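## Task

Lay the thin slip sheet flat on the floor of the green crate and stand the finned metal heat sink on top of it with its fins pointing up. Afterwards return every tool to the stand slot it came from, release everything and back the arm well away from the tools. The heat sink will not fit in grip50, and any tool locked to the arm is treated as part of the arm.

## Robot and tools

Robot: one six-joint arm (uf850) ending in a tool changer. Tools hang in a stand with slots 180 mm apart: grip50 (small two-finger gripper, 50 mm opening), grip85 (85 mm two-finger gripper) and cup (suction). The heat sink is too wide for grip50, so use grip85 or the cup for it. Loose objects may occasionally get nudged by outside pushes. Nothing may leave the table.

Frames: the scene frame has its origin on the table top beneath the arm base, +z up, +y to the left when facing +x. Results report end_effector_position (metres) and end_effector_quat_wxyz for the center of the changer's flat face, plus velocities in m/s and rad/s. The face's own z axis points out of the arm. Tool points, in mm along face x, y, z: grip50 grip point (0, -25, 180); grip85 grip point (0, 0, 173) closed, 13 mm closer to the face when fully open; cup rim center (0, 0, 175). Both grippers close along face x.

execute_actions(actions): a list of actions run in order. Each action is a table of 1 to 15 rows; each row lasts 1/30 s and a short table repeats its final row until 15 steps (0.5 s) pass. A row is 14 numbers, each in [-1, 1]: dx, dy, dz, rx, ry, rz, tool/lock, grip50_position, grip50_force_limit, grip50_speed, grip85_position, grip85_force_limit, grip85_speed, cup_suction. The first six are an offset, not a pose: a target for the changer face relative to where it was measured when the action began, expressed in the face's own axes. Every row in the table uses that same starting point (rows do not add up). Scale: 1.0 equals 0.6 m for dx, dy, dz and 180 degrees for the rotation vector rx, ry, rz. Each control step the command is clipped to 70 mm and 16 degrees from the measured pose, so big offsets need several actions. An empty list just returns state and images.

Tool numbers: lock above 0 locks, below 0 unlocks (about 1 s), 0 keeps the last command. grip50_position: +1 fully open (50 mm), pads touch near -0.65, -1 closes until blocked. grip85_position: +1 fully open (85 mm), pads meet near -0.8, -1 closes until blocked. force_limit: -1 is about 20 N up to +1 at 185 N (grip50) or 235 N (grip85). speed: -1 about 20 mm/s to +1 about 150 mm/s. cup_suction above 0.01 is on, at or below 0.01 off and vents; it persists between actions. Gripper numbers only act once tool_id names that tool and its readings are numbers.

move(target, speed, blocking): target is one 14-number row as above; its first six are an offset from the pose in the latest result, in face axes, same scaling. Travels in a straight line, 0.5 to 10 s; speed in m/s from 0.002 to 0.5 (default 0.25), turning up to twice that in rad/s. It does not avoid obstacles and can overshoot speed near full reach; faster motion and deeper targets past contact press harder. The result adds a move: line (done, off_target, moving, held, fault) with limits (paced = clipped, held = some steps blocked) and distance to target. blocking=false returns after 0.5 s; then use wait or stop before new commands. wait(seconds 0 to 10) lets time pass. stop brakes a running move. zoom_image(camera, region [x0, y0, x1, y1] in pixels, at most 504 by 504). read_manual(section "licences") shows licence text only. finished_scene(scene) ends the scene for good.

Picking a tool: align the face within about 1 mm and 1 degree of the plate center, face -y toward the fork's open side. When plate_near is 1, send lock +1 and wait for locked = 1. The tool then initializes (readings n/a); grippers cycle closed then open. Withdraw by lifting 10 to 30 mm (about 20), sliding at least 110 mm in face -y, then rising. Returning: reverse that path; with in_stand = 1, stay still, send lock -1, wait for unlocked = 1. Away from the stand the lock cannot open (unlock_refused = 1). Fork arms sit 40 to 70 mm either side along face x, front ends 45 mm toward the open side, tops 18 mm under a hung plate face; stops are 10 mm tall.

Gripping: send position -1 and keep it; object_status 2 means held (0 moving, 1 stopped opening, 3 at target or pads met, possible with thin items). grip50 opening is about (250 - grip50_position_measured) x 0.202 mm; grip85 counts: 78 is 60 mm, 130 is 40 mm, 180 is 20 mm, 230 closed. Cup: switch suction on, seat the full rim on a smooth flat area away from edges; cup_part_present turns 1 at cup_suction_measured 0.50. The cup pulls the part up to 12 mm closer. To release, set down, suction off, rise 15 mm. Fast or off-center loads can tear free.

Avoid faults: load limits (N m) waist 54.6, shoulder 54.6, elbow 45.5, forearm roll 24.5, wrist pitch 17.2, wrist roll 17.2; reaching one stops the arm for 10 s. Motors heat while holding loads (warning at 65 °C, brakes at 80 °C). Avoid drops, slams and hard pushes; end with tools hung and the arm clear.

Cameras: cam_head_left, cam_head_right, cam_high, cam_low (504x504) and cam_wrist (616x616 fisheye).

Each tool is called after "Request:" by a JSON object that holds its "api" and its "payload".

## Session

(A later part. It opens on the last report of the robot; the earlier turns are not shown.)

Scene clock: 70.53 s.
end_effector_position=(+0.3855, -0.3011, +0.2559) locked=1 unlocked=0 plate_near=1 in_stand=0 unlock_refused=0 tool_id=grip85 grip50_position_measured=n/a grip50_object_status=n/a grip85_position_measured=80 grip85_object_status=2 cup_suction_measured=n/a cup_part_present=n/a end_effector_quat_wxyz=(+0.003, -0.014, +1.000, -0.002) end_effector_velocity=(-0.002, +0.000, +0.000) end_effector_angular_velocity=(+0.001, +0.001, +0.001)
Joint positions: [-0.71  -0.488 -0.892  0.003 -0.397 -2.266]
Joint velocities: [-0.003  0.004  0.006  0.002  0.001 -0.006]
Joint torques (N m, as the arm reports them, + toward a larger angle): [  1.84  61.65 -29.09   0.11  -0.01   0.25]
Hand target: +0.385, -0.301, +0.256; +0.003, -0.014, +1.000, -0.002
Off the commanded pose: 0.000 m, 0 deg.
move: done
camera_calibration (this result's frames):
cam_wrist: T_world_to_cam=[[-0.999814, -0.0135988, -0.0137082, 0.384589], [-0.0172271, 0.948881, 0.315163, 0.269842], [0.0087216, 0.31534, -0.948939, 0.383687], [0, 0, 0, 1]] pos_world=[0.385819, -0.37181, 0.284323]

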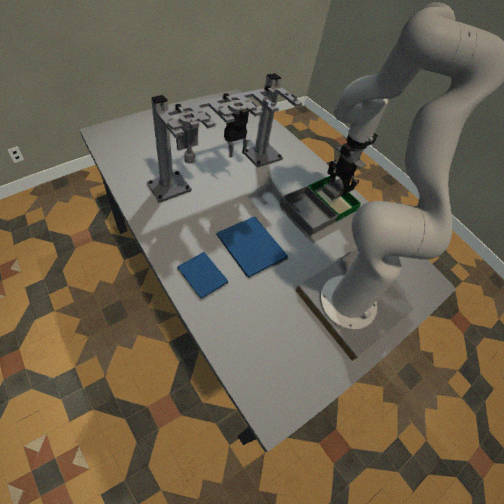

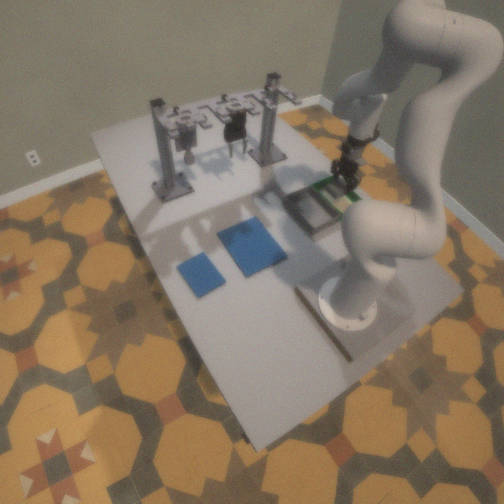

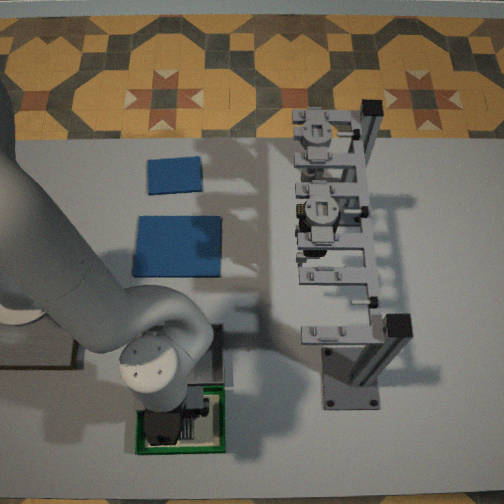

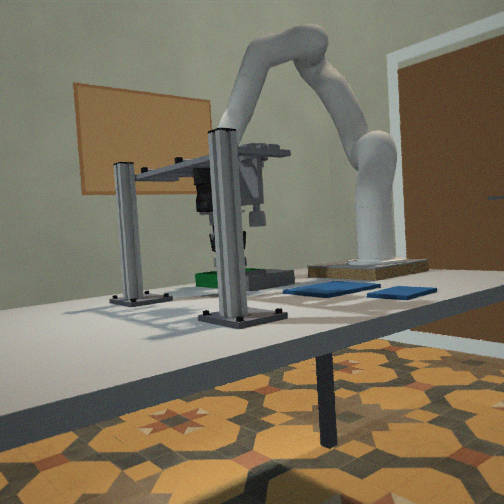

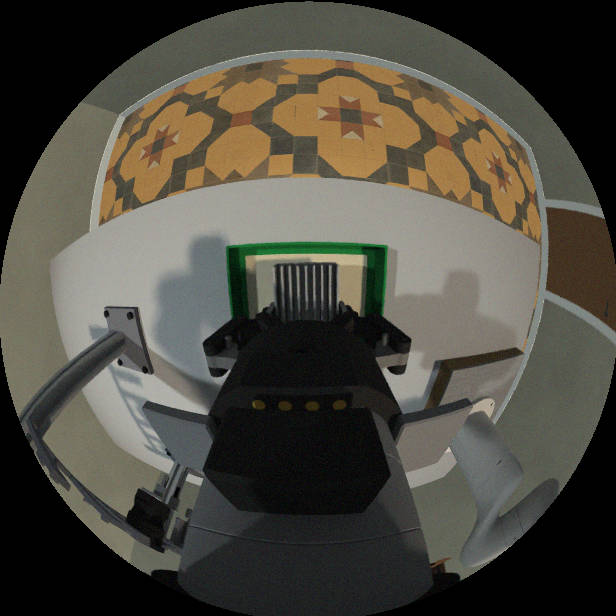

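Request:
{"api": "move", "payload": {"target": [0,0,0.083,0,0,0,0,0,0,0,-1,-0.3,-0.3,0], "speed": 0.06}}

Request:
{"api": "move", "payload": {"target": [0,0,0.009,0,0,0,0,0,0,0,-1,-0.3,-0.3,0], "speed": 0.012}}

Scene clock: 71.83 s.
end_effector_position=(+0.3858, -0.3014, +0.2062) locked=1 unlocked=0 plate_near=1 in_stand=0 unlock_refused=0 tool_id=grip85 grip50_position_measured=n/a grip50_object_status=n/a grip85_position_measured=80 grip85_object_status=2 cup_suction_measured=n/a cup_part_present=n/a end_effector_quat_wxyz=(+0.003, -0.014, +1.000, -0.003) end_effector_velocity=(-0.001, -0.000, -0.001) end_effector_angular_velocity=(+0.000, +0.000, -0.002)
Joint positions: [-0.709 -0.592 -0.897  0.003 -0.297 -2.267]
Joint velocities: [-0.002 -0.002  0.     0.     0.002 -0.   ]
Joint torques (N m, as the arm reports them, + toward a larger angle): [  1.48  63.95 -25.74   0.27  -0.12   0.24]
Hand target: +0.386, -0.301, +0.206; +0.003, -0.014, +1.000, -0.002
Off the commanded pose: 0.000 m, 0 deg.
move: done
camera_calibration (this result's frames):
cam_wrist: T_world_to_cam=[[-0.99981, -0.013608, -0.0139874, 0.384264], [-0.0173222, 0.948942, 0.314975, 0.285836], [0.00898706, 0.315157, -0.948997, 0.336519], [0, 0, 0, 1]] pos_world=[0.386118, -0.372069, 0.234699]

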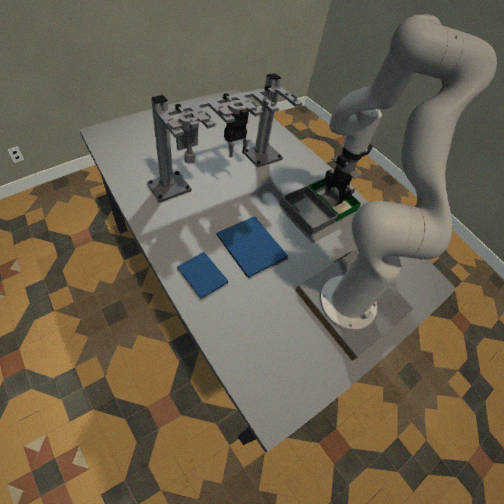

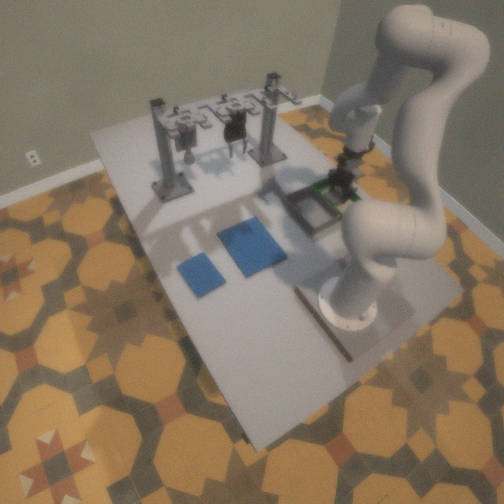

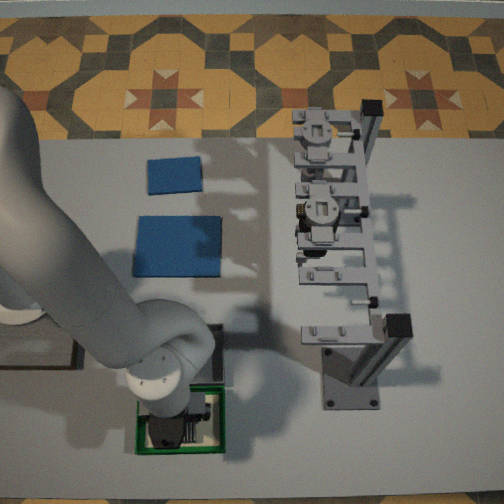

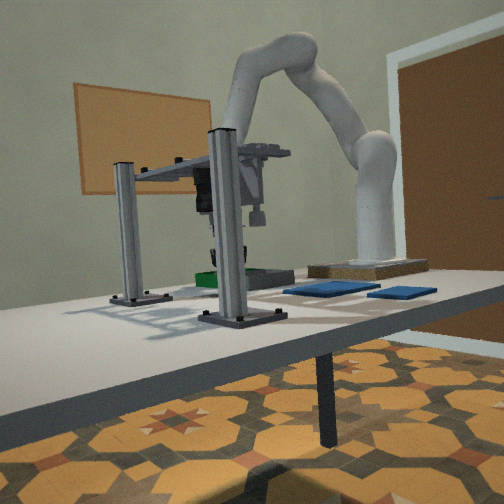

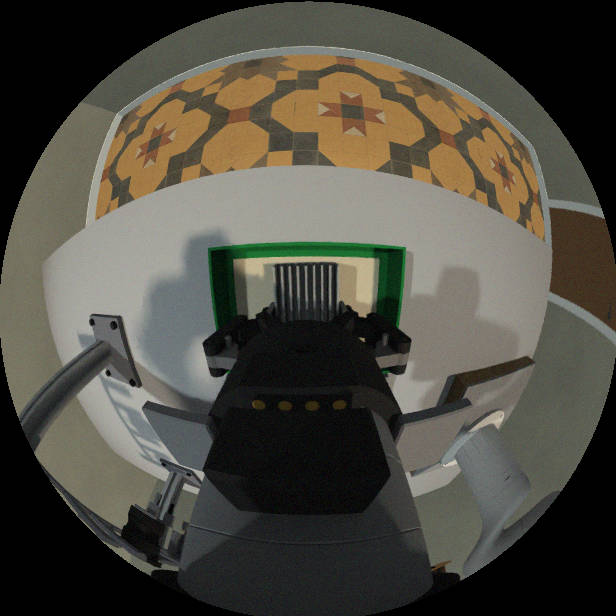

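Scene clock: 72.53 s.
end_effector_position=(+0.3859, -0.3014, +0.2012) locked=1 unlocked=0 plate_near=1 in_stand=0 unlock_refused=0 tool_id=grip85 grip50_position_measured=n/a grip50_object_status=n/a grip85_position_measured=80 grip85_object_status=2 cup_suction_measured=n/a cup_part_present=n/a end_effector_quat_wxyz=(+0.003, -0.014, +1.000, -0.003) end_effector_velocity=(+0.000, +0.000, -0.001) end_effector_angular_velocity=(+0.001, +0.001, -0.000)
Joint positions: [-0.709 -0.604 -0.898  0.004 -0.288 -2.267]
Joint velocities: [ 0.    -0.002 -0.001  0.    -0.    -0.   ]
Joint torques (N m, as the arm reports them, + toward a larger angle): [  1.67  58.97 -24.25   0.12   0.51   0.28]
Hand target: +0.386, -0.301, +0.201; +0.003, -0.014, +1.000, -0.003
Off the commanded pose: 0.000 m, 0 deg.
move: done
camera_calibration (this result's frames):
cam_wrist: T_world_to_cam=[[-0.999812, -0.0136164, -0.0138101, 0.384242], [-0.0172756, 0.948896, 0.315115, 0.287435], [0.00881368, 0.315294, -0.948953, 0.331836], [0, 0, 0, 1]] pos_world=[0.38621, -0.37214, 0.229628]

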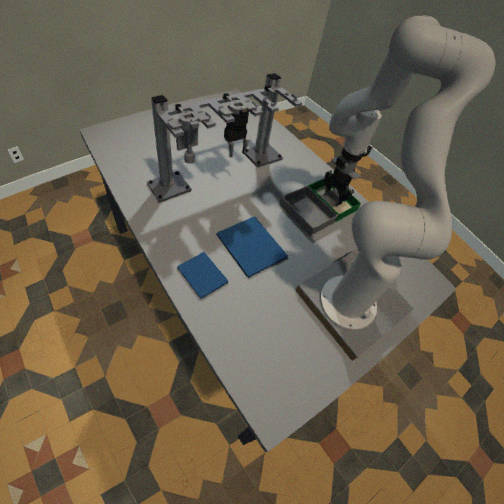

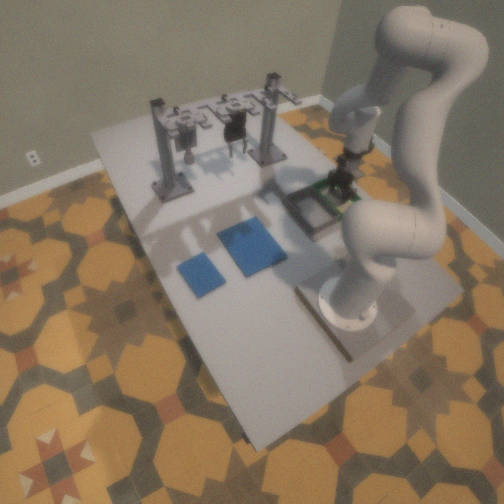

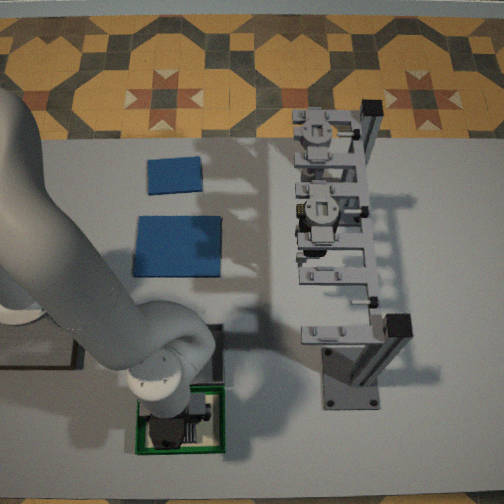

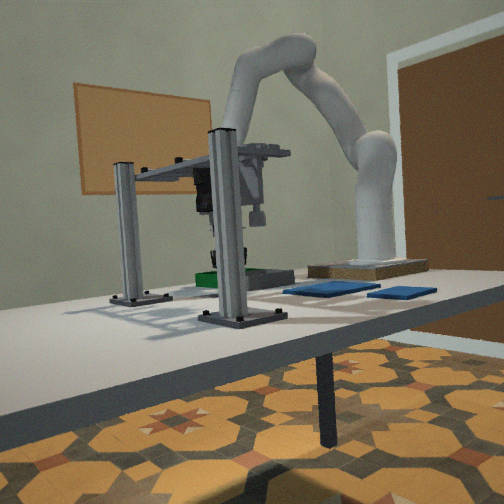

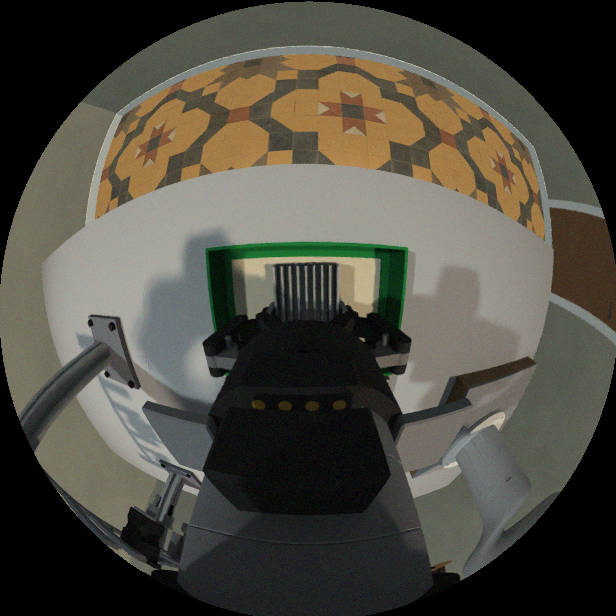

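Request:
{"api": "move", "payload": {"target": [0,0,0,0,0,0,0,0,0,0,0.75,-0.3,0,0]}}

Request:
{"api": "move", "payload": {"target": [0,0,-0.09,0,0,0,0,0,0,0,0.75,-0.3,0,0], "speed": 0.1}}

Request:
{"api": "move", "payload": {"target": [-0.1982,0.2312,-0.2115,0,0,0.5144,0,0,0,0,1,-0.3,0,0], "speed": 0.4}}

Scene clock: 73.43 s.
end_effector_position=(+0.3859, -0.3014, +0.2011) locked=1 unlocked=0 plate_near=1 in_stand=0 unlock_refused=0 tool_id=grip85 grip50_position_measured=n/a grip50_object_status=n/a grip85_position_measured=35 grip85_object_status=3 cup_suction_measured=n/a cup_part_present=n/a end_effector_quat_wxyz=(+0.003, -0.014, +1.000, -0.003) end_effector_velocity=(-0.001, +0.000, -0.000) end_effector_angular_velocity=(+0.000, +0.001, -0.000)
Joint positions: [-0.709 -0.604 -0.898  0.004 -0.288 -2.267]
Joint velocities: [-0.    -0.     0.001  0.     0.001  0.   ]
Joint torques (N m, as the arm reports them, + toward a larger angle): [  1.33  62.25 -25.09   0.14  -0.08   0.24]
Hand target: +0.386, -0.301, +0.201; +0.003, -0.014, +1.000, -0.003
Off the commanded pose: 0.000 m, 0 deg.
move: done
camera_calibration (this result's frames):
cam_wrist: T_world_to_cam=[[-0.999812, -0.0136158, -0.0138151, 0.384241], [-0.0172766, 0.948898, 0.315111, 0.287439], [0.00881864, 0.31529, -0.948954, 0.331824], [0, 0, 0, 1]] pos_world=[0.386209, -0.372139, 0.229619]

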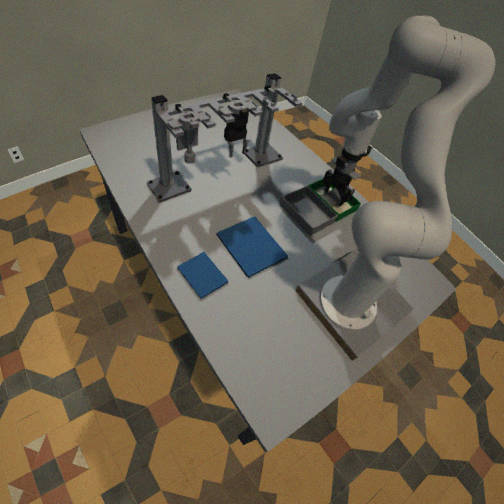

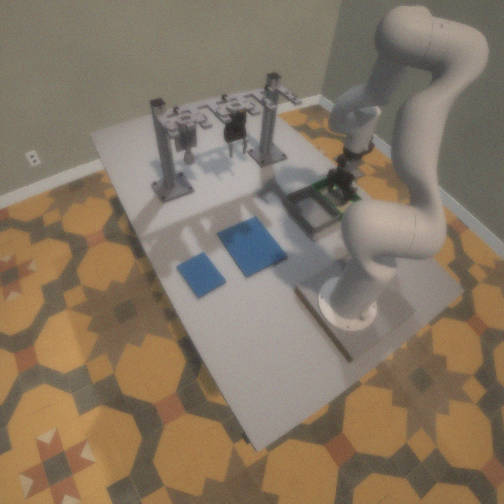

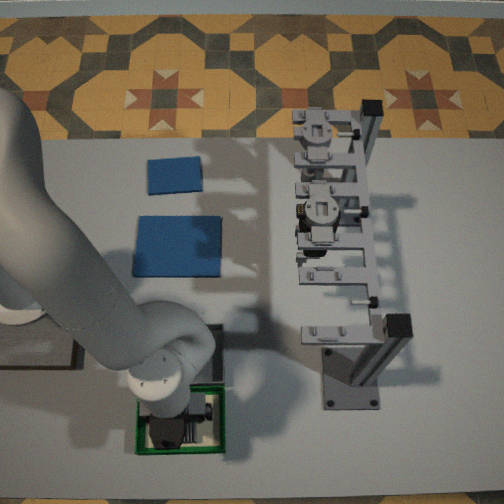

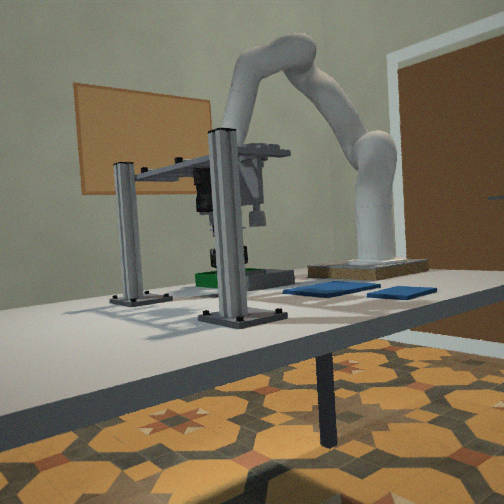

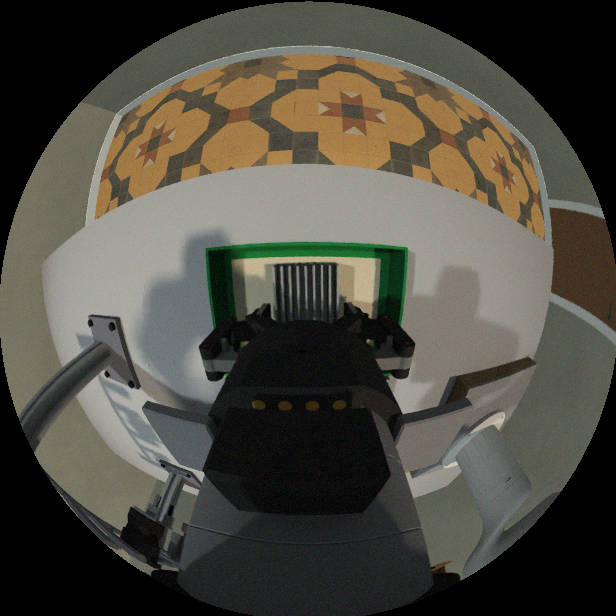

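Scene clock: 74.33 s.
end_effector_position=(+0.3855, -0.3011, +0.2549) locked=1 unlocked=0 plate_near=1 in_stand=0 unlock_refused=0 tool_id=grip85 grip50_position_measured=n/a grip50_object_status=n/a grip85_position_measured=35 grip85_object_status=3 cup_suction_measured=n/a cup_part_present=n/a end_effector_quat_wxyz=(+0.003, -0.014, +1.000, -0.002) end_effector_velocity=(-0.000, -0.000, +0.002) end_effector_angular_velocity=(-0.000, -0.001, -0.001)
Joint positions: [-0.71  -0.49  -0.892  0.003 -0.396 -2.266]
Joint velocities: [-0.001  0.004 -0.     0.    -0.003 -0.   ]
Joint torques (N m, as the arm reports them, + toward a larger angle): [  1.19  60.09 -28.13   0.24  -0.05   0.25]
Hand target: +0.386, -0.301, +0.255; +0.003, -0.014, +1.000, -0.003
Off the commanded pose: 0.000 m, 0 deg.
move: done
camera_calibration (this result's frames):
cam_wrist: T_world_to_cam=[[-0.999817, -0.0136055, -0.0134164, 0.384534], [-0.0171435, 0.948808, 0.315388, 0.270066], [0.00843856, 0.31556, -0.948868, 0.382913], [0, 0, 0, 1]] pos_world=[0.385862, -0.371841, 0.283318]

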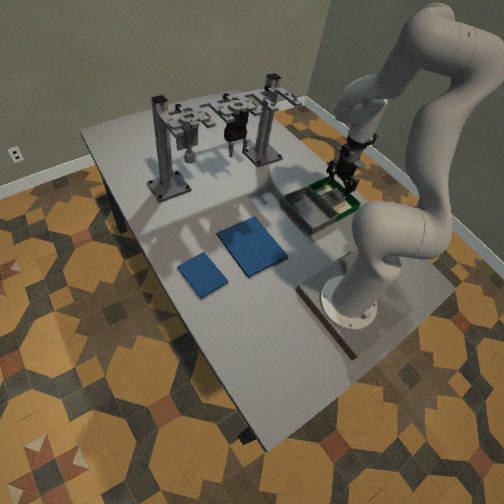

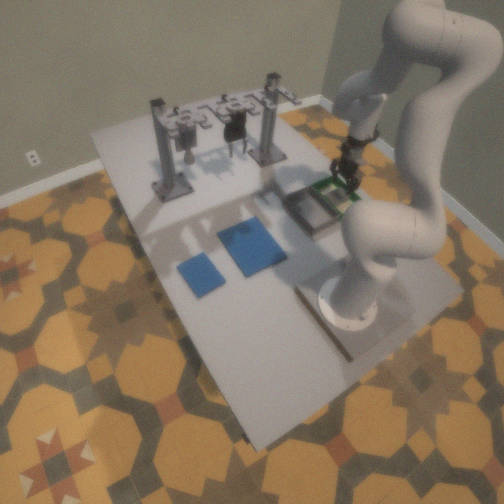

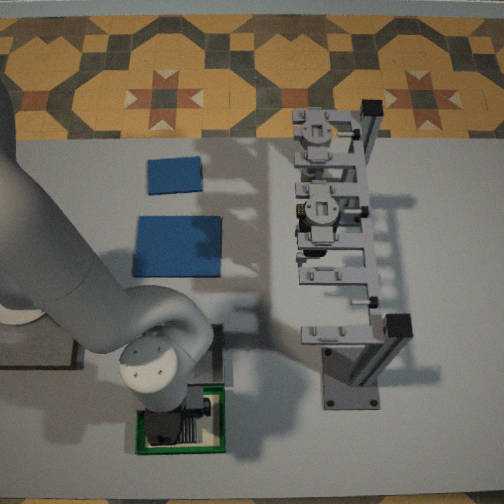

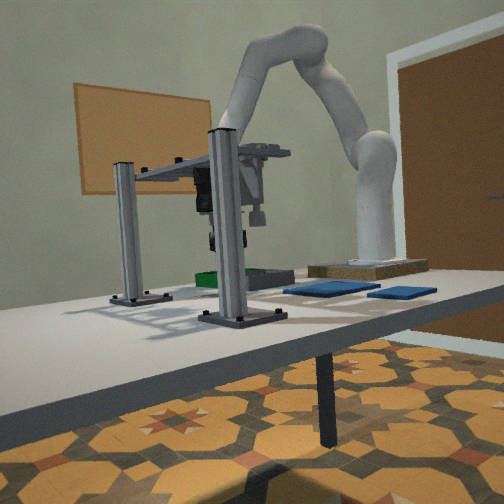

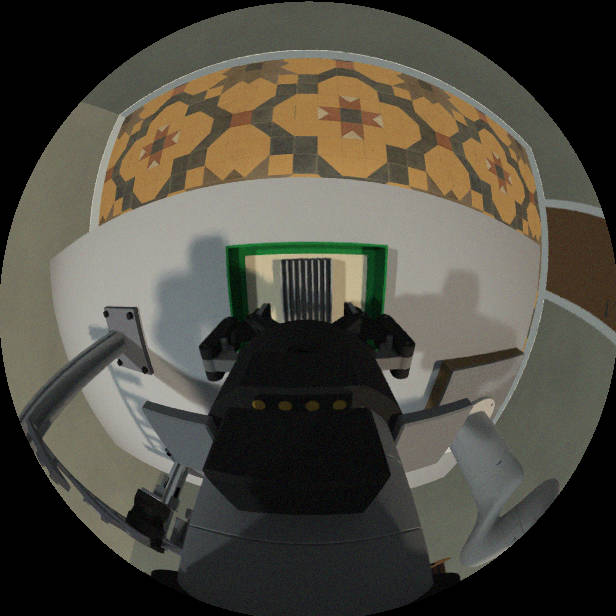

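Scene clock: 76.87 s.
end_effector_position=(+0.5000, -0.1586, +0.3817) locked=1 unlocked=0 plate_near=1 in_stand=0 unlock_refused=0 tool_id=grip85 grip50_position_measured=n/a grip50_object_status=n/a grip85_position_measured=3 grip85_object_status=3 cup_suction_measured=n/a cup_part_present=n/a end_effector_quat_wxyz=(+0.003, +0.713, +0.701, +0.001) end_effector_velocity=(+0.001, +0.001, +0.001) end_effector_angular_velocity=(-0.003, +0.000, -0.008)
Joint positions: [-0.354 -0.351 -1.053 -0.    -0.696 -0.292]
Joint velocities: [ 0.004  0.001 -0.002 -0.005 -0.002  0.015]
Joint torques (N m, as the arm reports them, + toward a larger angle): [  1.72  59.87 -34.5    0.39  -0.13   0.19]
Hand target: +0.500, -0.158, +0.382; +0.003, +0.713, +0.701, +0.001
Off the commanded pose: 0.000 m, 0 deg.
move: done
camera_calibration (this result's frames):
cam_wrist: T_world_to_cam=[[0.0311398, 0.999444, -0.0119277, 0.147273], [0.945357, -0.0255755, 0.325033, -0.542696], [0.324548, -0.0213974, -0.945627, 0.244564], [0, 0, 0, 1]] pos_world=[0.429083, -0.155837, 0.409417]

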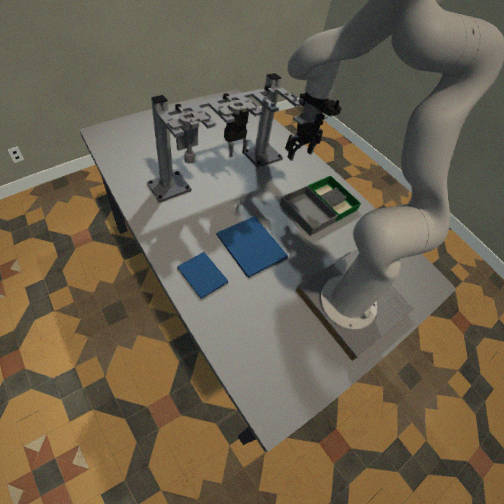

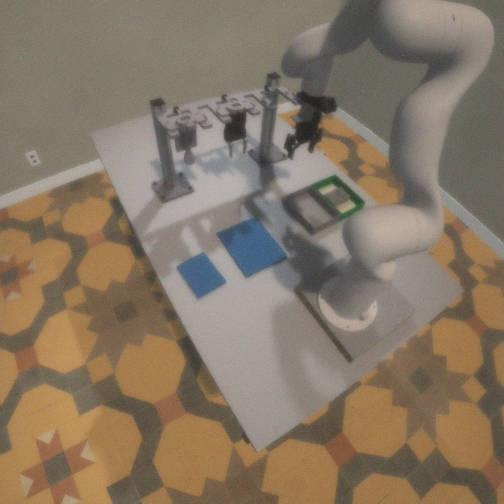

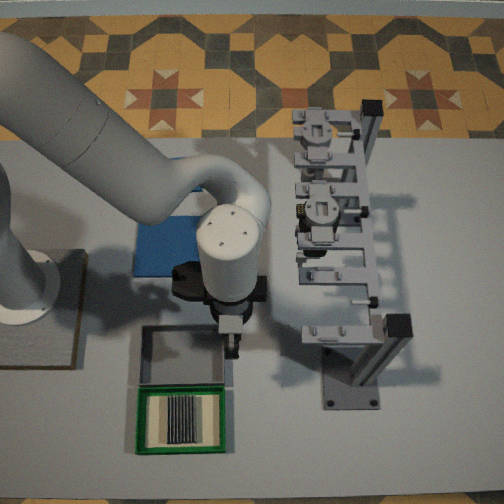

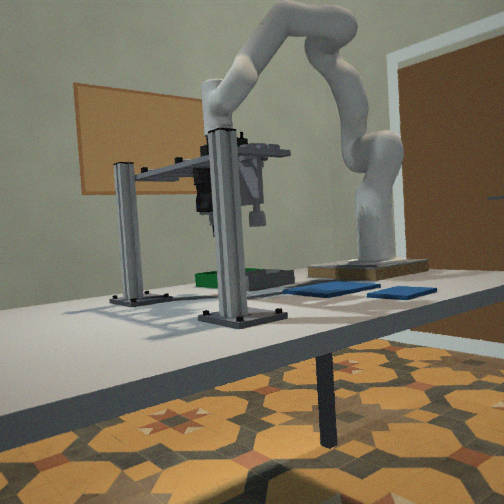

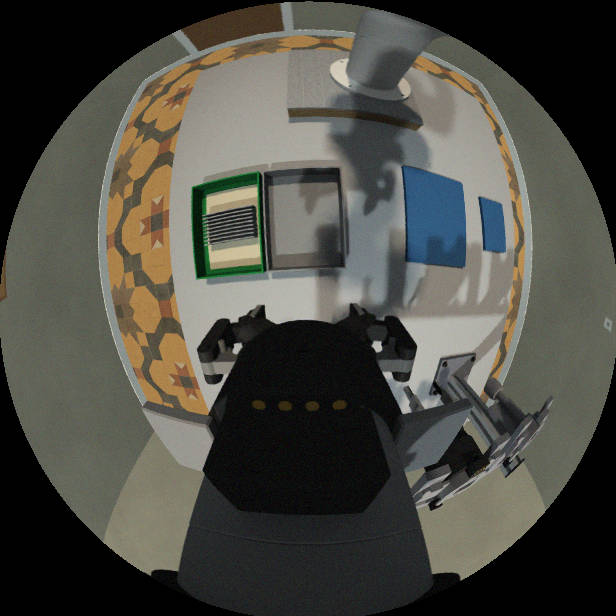

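Request:
{"api": "move", "payload": {"target": [-0.001,0.2747,0,0,0,0,0,0,0,0,0.7,-0.3,0.5,0], "speed": 0.17}}

Request:
{"api": "move", "payload": {"target": [0,0,0.033,0,0,0,0,0,0,0,0.7,-0.3,0.5,0], "speed": 0.03}}

Request:
{"api": "execute_actions", "payload": {"actions": [[[0,0,0,0,0,0,-1,0,0,0,0.7,-0.3,0.5,0]],[[0,0,0,0,0,0,-1,0,0,0,0.7,-0.3,0.5,0]],[[0,0,0,0,0,0,-1,0,0,0,0.7,-0.3,0.5,0]]]}}

Request:
{"api": "move", "payload": {"target": [0,0,-0.05,0,0,0,0,0,0,0,0.7,-0.3,0.5,0], "speed": 0.05}}

Scene clock: 78.53 s.
end_effector_position=(+0.6644, -0.1620, +0.3824) locked=1 unlocked=0 plate_near=1 in_stand=0 unlock_refused=0 tool_id=grip85 grip50_position_measured=n/a grip50_object_status=n/a grip85_position_measured=41 grip85_object_status=3 cup_suction_measured=n/a cup_part_present=n/a end_effector_quat_wxyz=(+0.003, +0.713, +0.701, +0.001) end_effector_velocity=(+0.002, -0.000, +0.001) end_effector_angular_velocity=(-0.000, -0.001, -0.000)
Joint positions: [-0.285 -0.724 -1.608 -0.001 -0.879 -0.223]
Joint velocities: [ 0.001 -0.005 -0.009 -0.    -0.003  0.001]
Joint torques (N m, as the arm reports them, + toward a larger angle): [  1.71  81.35 -37.39   0.74  -0.07   0.26]
Hand target: +0.665, -0.162, +0.382; +0.003, +0.713, +0.701, +0.001
Off the commanded pose: 0.000 m, 0 deg.
move: done
camera_calibration (this result's frames):
cam_wrist: T_world_to_cam=[[0.0312257, 0.999443, -0.0117776, 0.145455], [0.945394, -0.0257082, 0.324915, -0.698425], [0.324431, -0.0212802, -0.94567, 0.191901], [0, 0, 0, 1]] pos_world=[0.593487, -0.159246, 0.410117]

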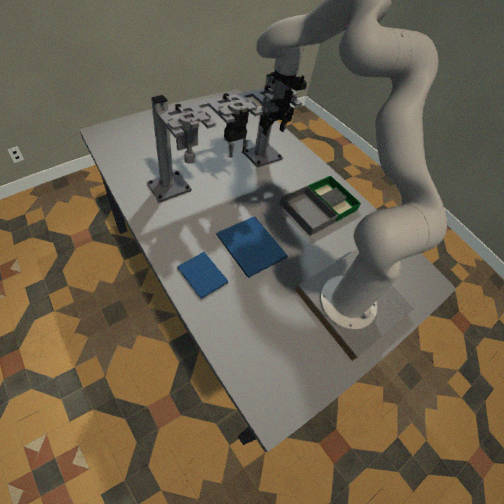

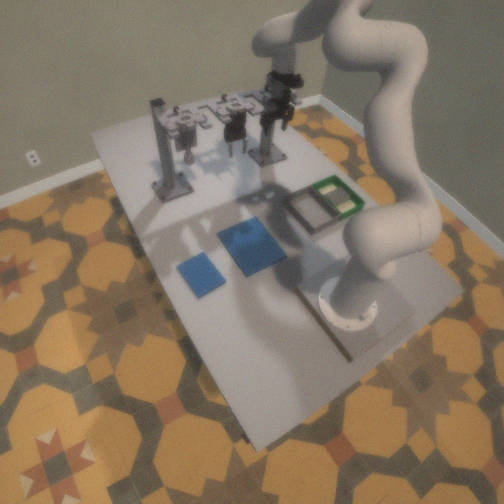

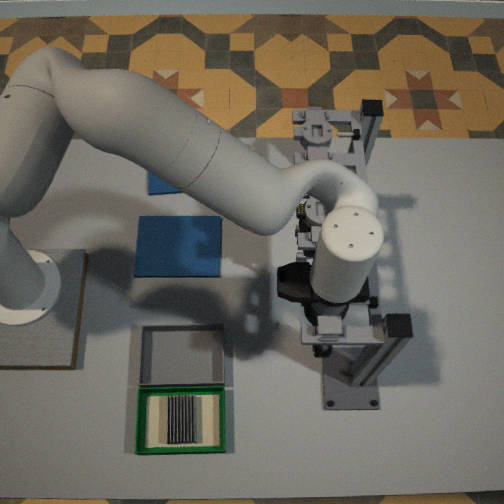

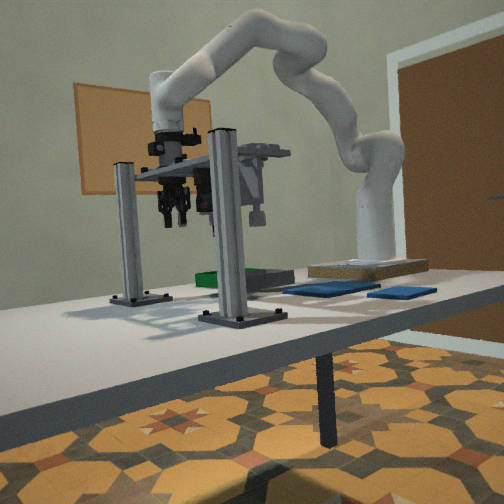

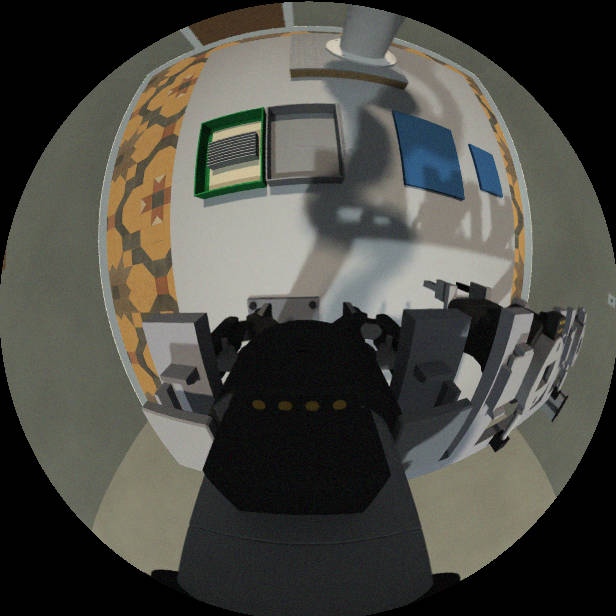

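Scene clock: 79.47 s.
end_effector_position=(+0.6645, -0.1621, +0.3628) locked=1 unlocked=0 plate_near=1 in_stand=1 unlock_refused=0 tool_id=grip85 grip50_position_measured=n/a grip50_object_status=n/a grip85_position_measured=41 grip85_object_status=3 cup_suction_measured=n/a cup_part_present=n/a end_effector_quat_wxyz=(+0.003, +0.713, +0.701, +0.001) end_effector_velocity=(-0.000, +0.000, -0.002) end_effector_angular_velocity=(-0.000, +0.001, +0.001)
Joint positions: [-0.285 -0.743 -1.594 -0.001 -0.844 -0.223]
Joint velocities: [ 0.001 -0.002  0.001 -0.     0.003 -0.001]
Joint torques (N m, as the arm reports them, + toward a larger angle): [  1.46  82.49 -36.95   0.62  -0.12   0.21]
Hand target: +0.665, -0.162, +0.363; +0.003, +0.713, +0.701, +0.001
Off the commanded pose: 0.000 m, 0 deg.
move: done
camera_calibration (this result's frames):
cam_wrist: T_world_to_cam=[[0.0312231, 0.999443, -0.0118035, 0.1453], [0.945343, -0.025694, 0.325062, -0.692179], [0.324578, -0.0213078, -0.945619, 0.173187], [0, 0, 0, 1]] pos_world=[0.593598, -0.159313, 0.390485]

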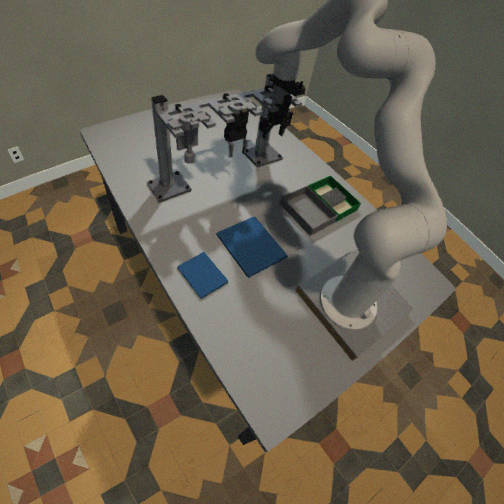

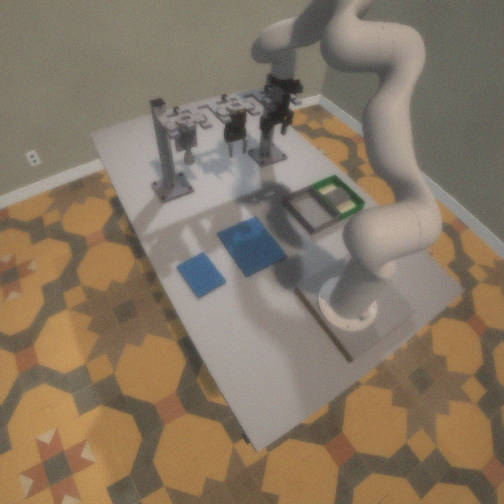

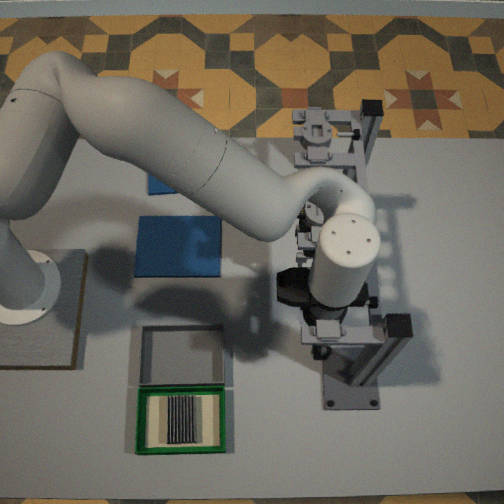

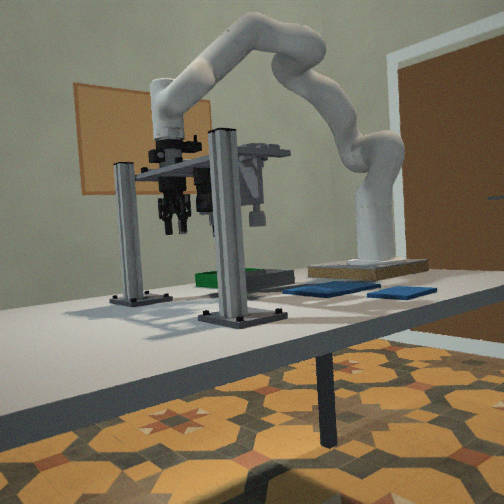

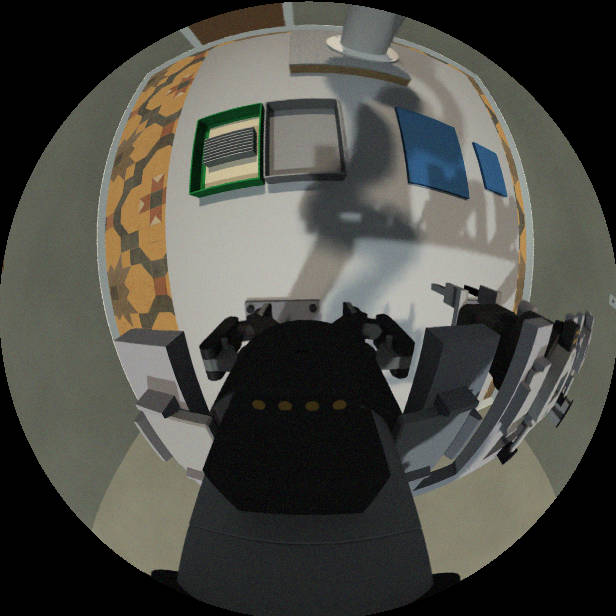

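Scene clock: 80.97 s.
end_effector_position=(+0.6646, -0.1621, +0.3629) locked=0 unlocked=1 plate_near=1 in_stand=1 unlock_refused=0 tool_id=none grip50_position_measured=n/a grip50_object_status=n/a grip85_position_measured=n/a grip85_object_status=n/a cup_suction_measured=n/a cup_part_present=n/a end_effector_quat_wxyz=(+0.003, +0.713, +0.701, +0.001) end_effector_velocity=(-0.000, +0.000, -0.000) end_effector_angular_velocity=(+0.000, +0.000, +0.000)
Joint positions: [-0.285 -0.743 -1.594 -0.001 -0.844 -0.223]
Joint velocities: [ 0.     0.001  0.001  0.    -0.    -0.   ]
Joint torques (N m, as the arm reports them, + toward a larger angle): [  2.42  70.2  -30.12   0.49   0.11   0.21]
Hand target: +0.665, -0.162, +0.363; +0.003, +0.713, +0.701, +0.001
Off the commanded pose: 0.000 m, 0 deg.
camera_calibration (this result's frames):
cam_wrist: T_world_to_cam=[[0.0312095, 0.999442, -0.0118623, 0.145357], [0.945315, -0.0256601, 0.325149, -0.692248], [0.324663, -0.0213613, -0.945588, 0.173249], [0, 0, 0, 1]] pos_world=[0.593608, -0.159338, 0.390631]

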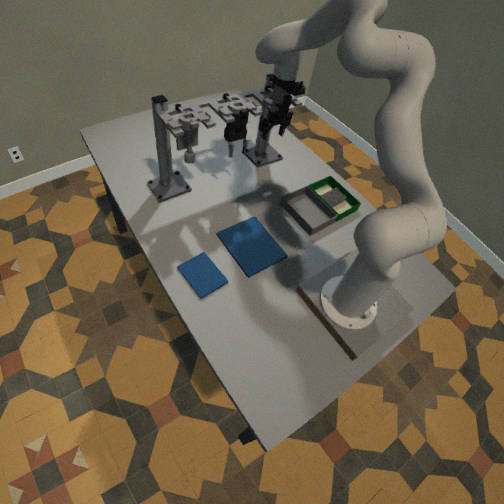

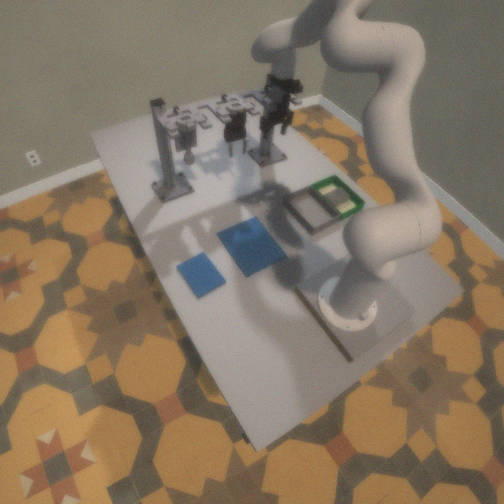

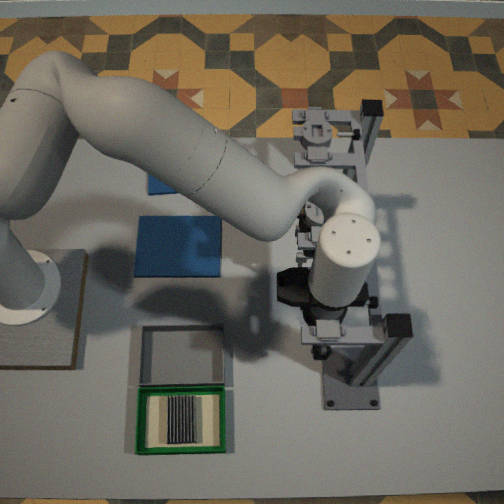

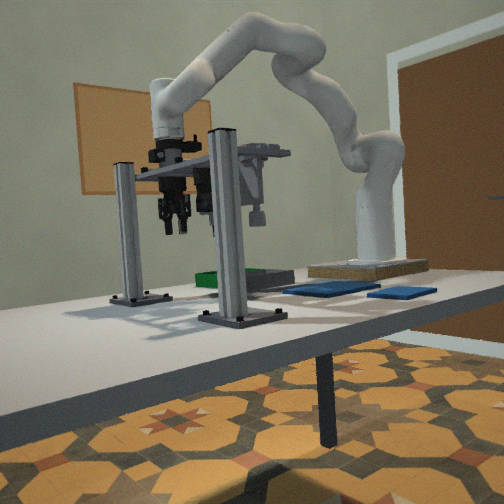

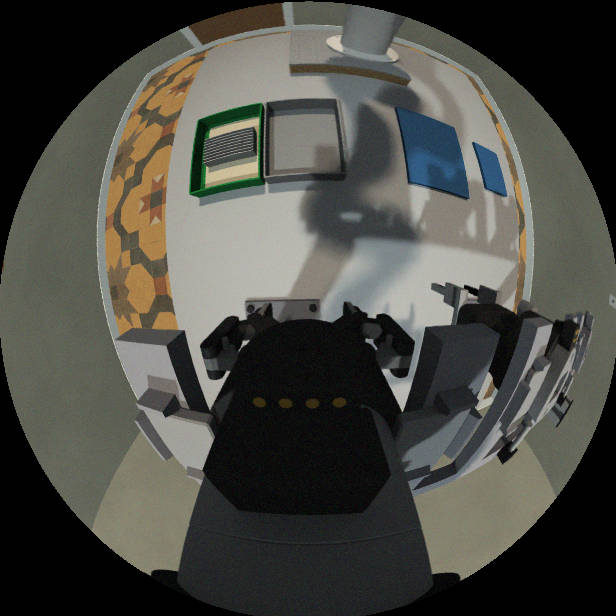

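Scene clock: 81.87 s.
end_effector_position=(+0.6644, -0.1620, +0.3927) locked=0 unlocked=1 plate_near=0 in_stand=0 unlock_refused=0 tool_id=none grip50_position_measured=n/a grip50_object_status=n/a grip85_position_measured=n/a grip85_object_status=n/a cup_suction_measured=n/a cup_part_present=n/a end_effector_quat_wxyz=(+0.003, +0.713, +0.701, +0.001) end_effector_velocity=(-0.000, +0.000, +0.001) end_effector_angular_velocity=(+0.000, +0.001, +0.001)
Joint positions: [-0.285 -0.714 -1.617 -0.001 -0.897 -0.223]
Joint velocities: [ 0.     0.001 -0.001 -0.    -0.003 -0.   ]
Joint torques (N m, as the arm reports them, + toward a larger angle): [  2.14  68.84 -30.19   0.69  -0.09   0.27]
Hand target: +0.664, -0.162, +0.393; +0.003, +0.713, +0.701, +0.001
Off the commanded pose: 0.000 m, 0 deg.
move: done
camera_calibration (this result's frames):
cam_wrist: T_world_to_cam=[[0.0312144, 0.999443, -0.0118294, 0.145596], [0.945382, -0.0256799, 0.324951, -0.701734], [0.324466, -0.0213265, -0.945657, 0.201624], [0, 0, 0, 1]] pos_world=[0.593442, -0.159235, 0.420419]

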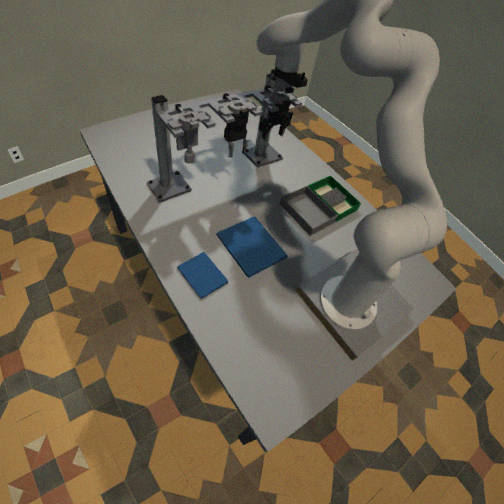

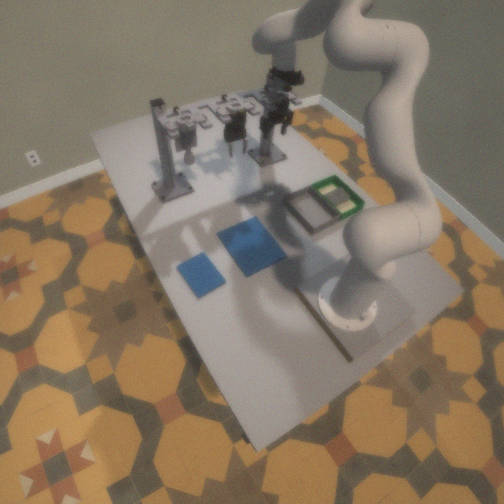

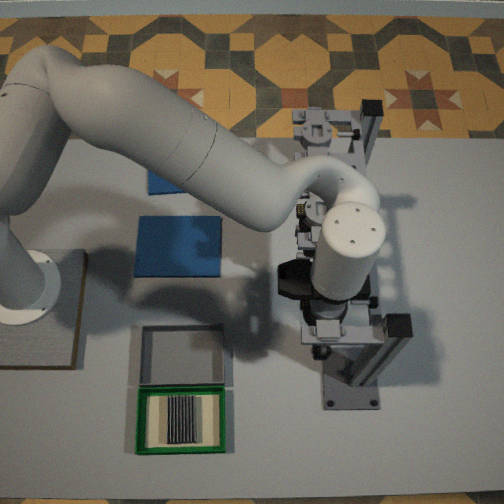

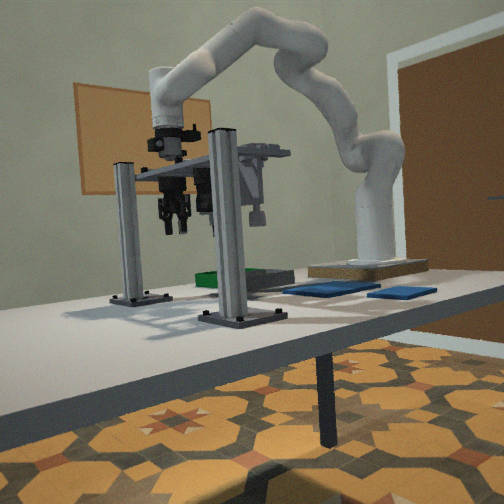

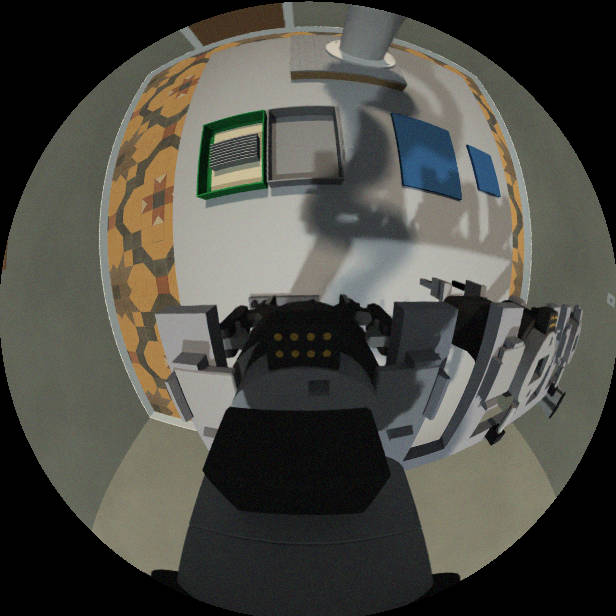

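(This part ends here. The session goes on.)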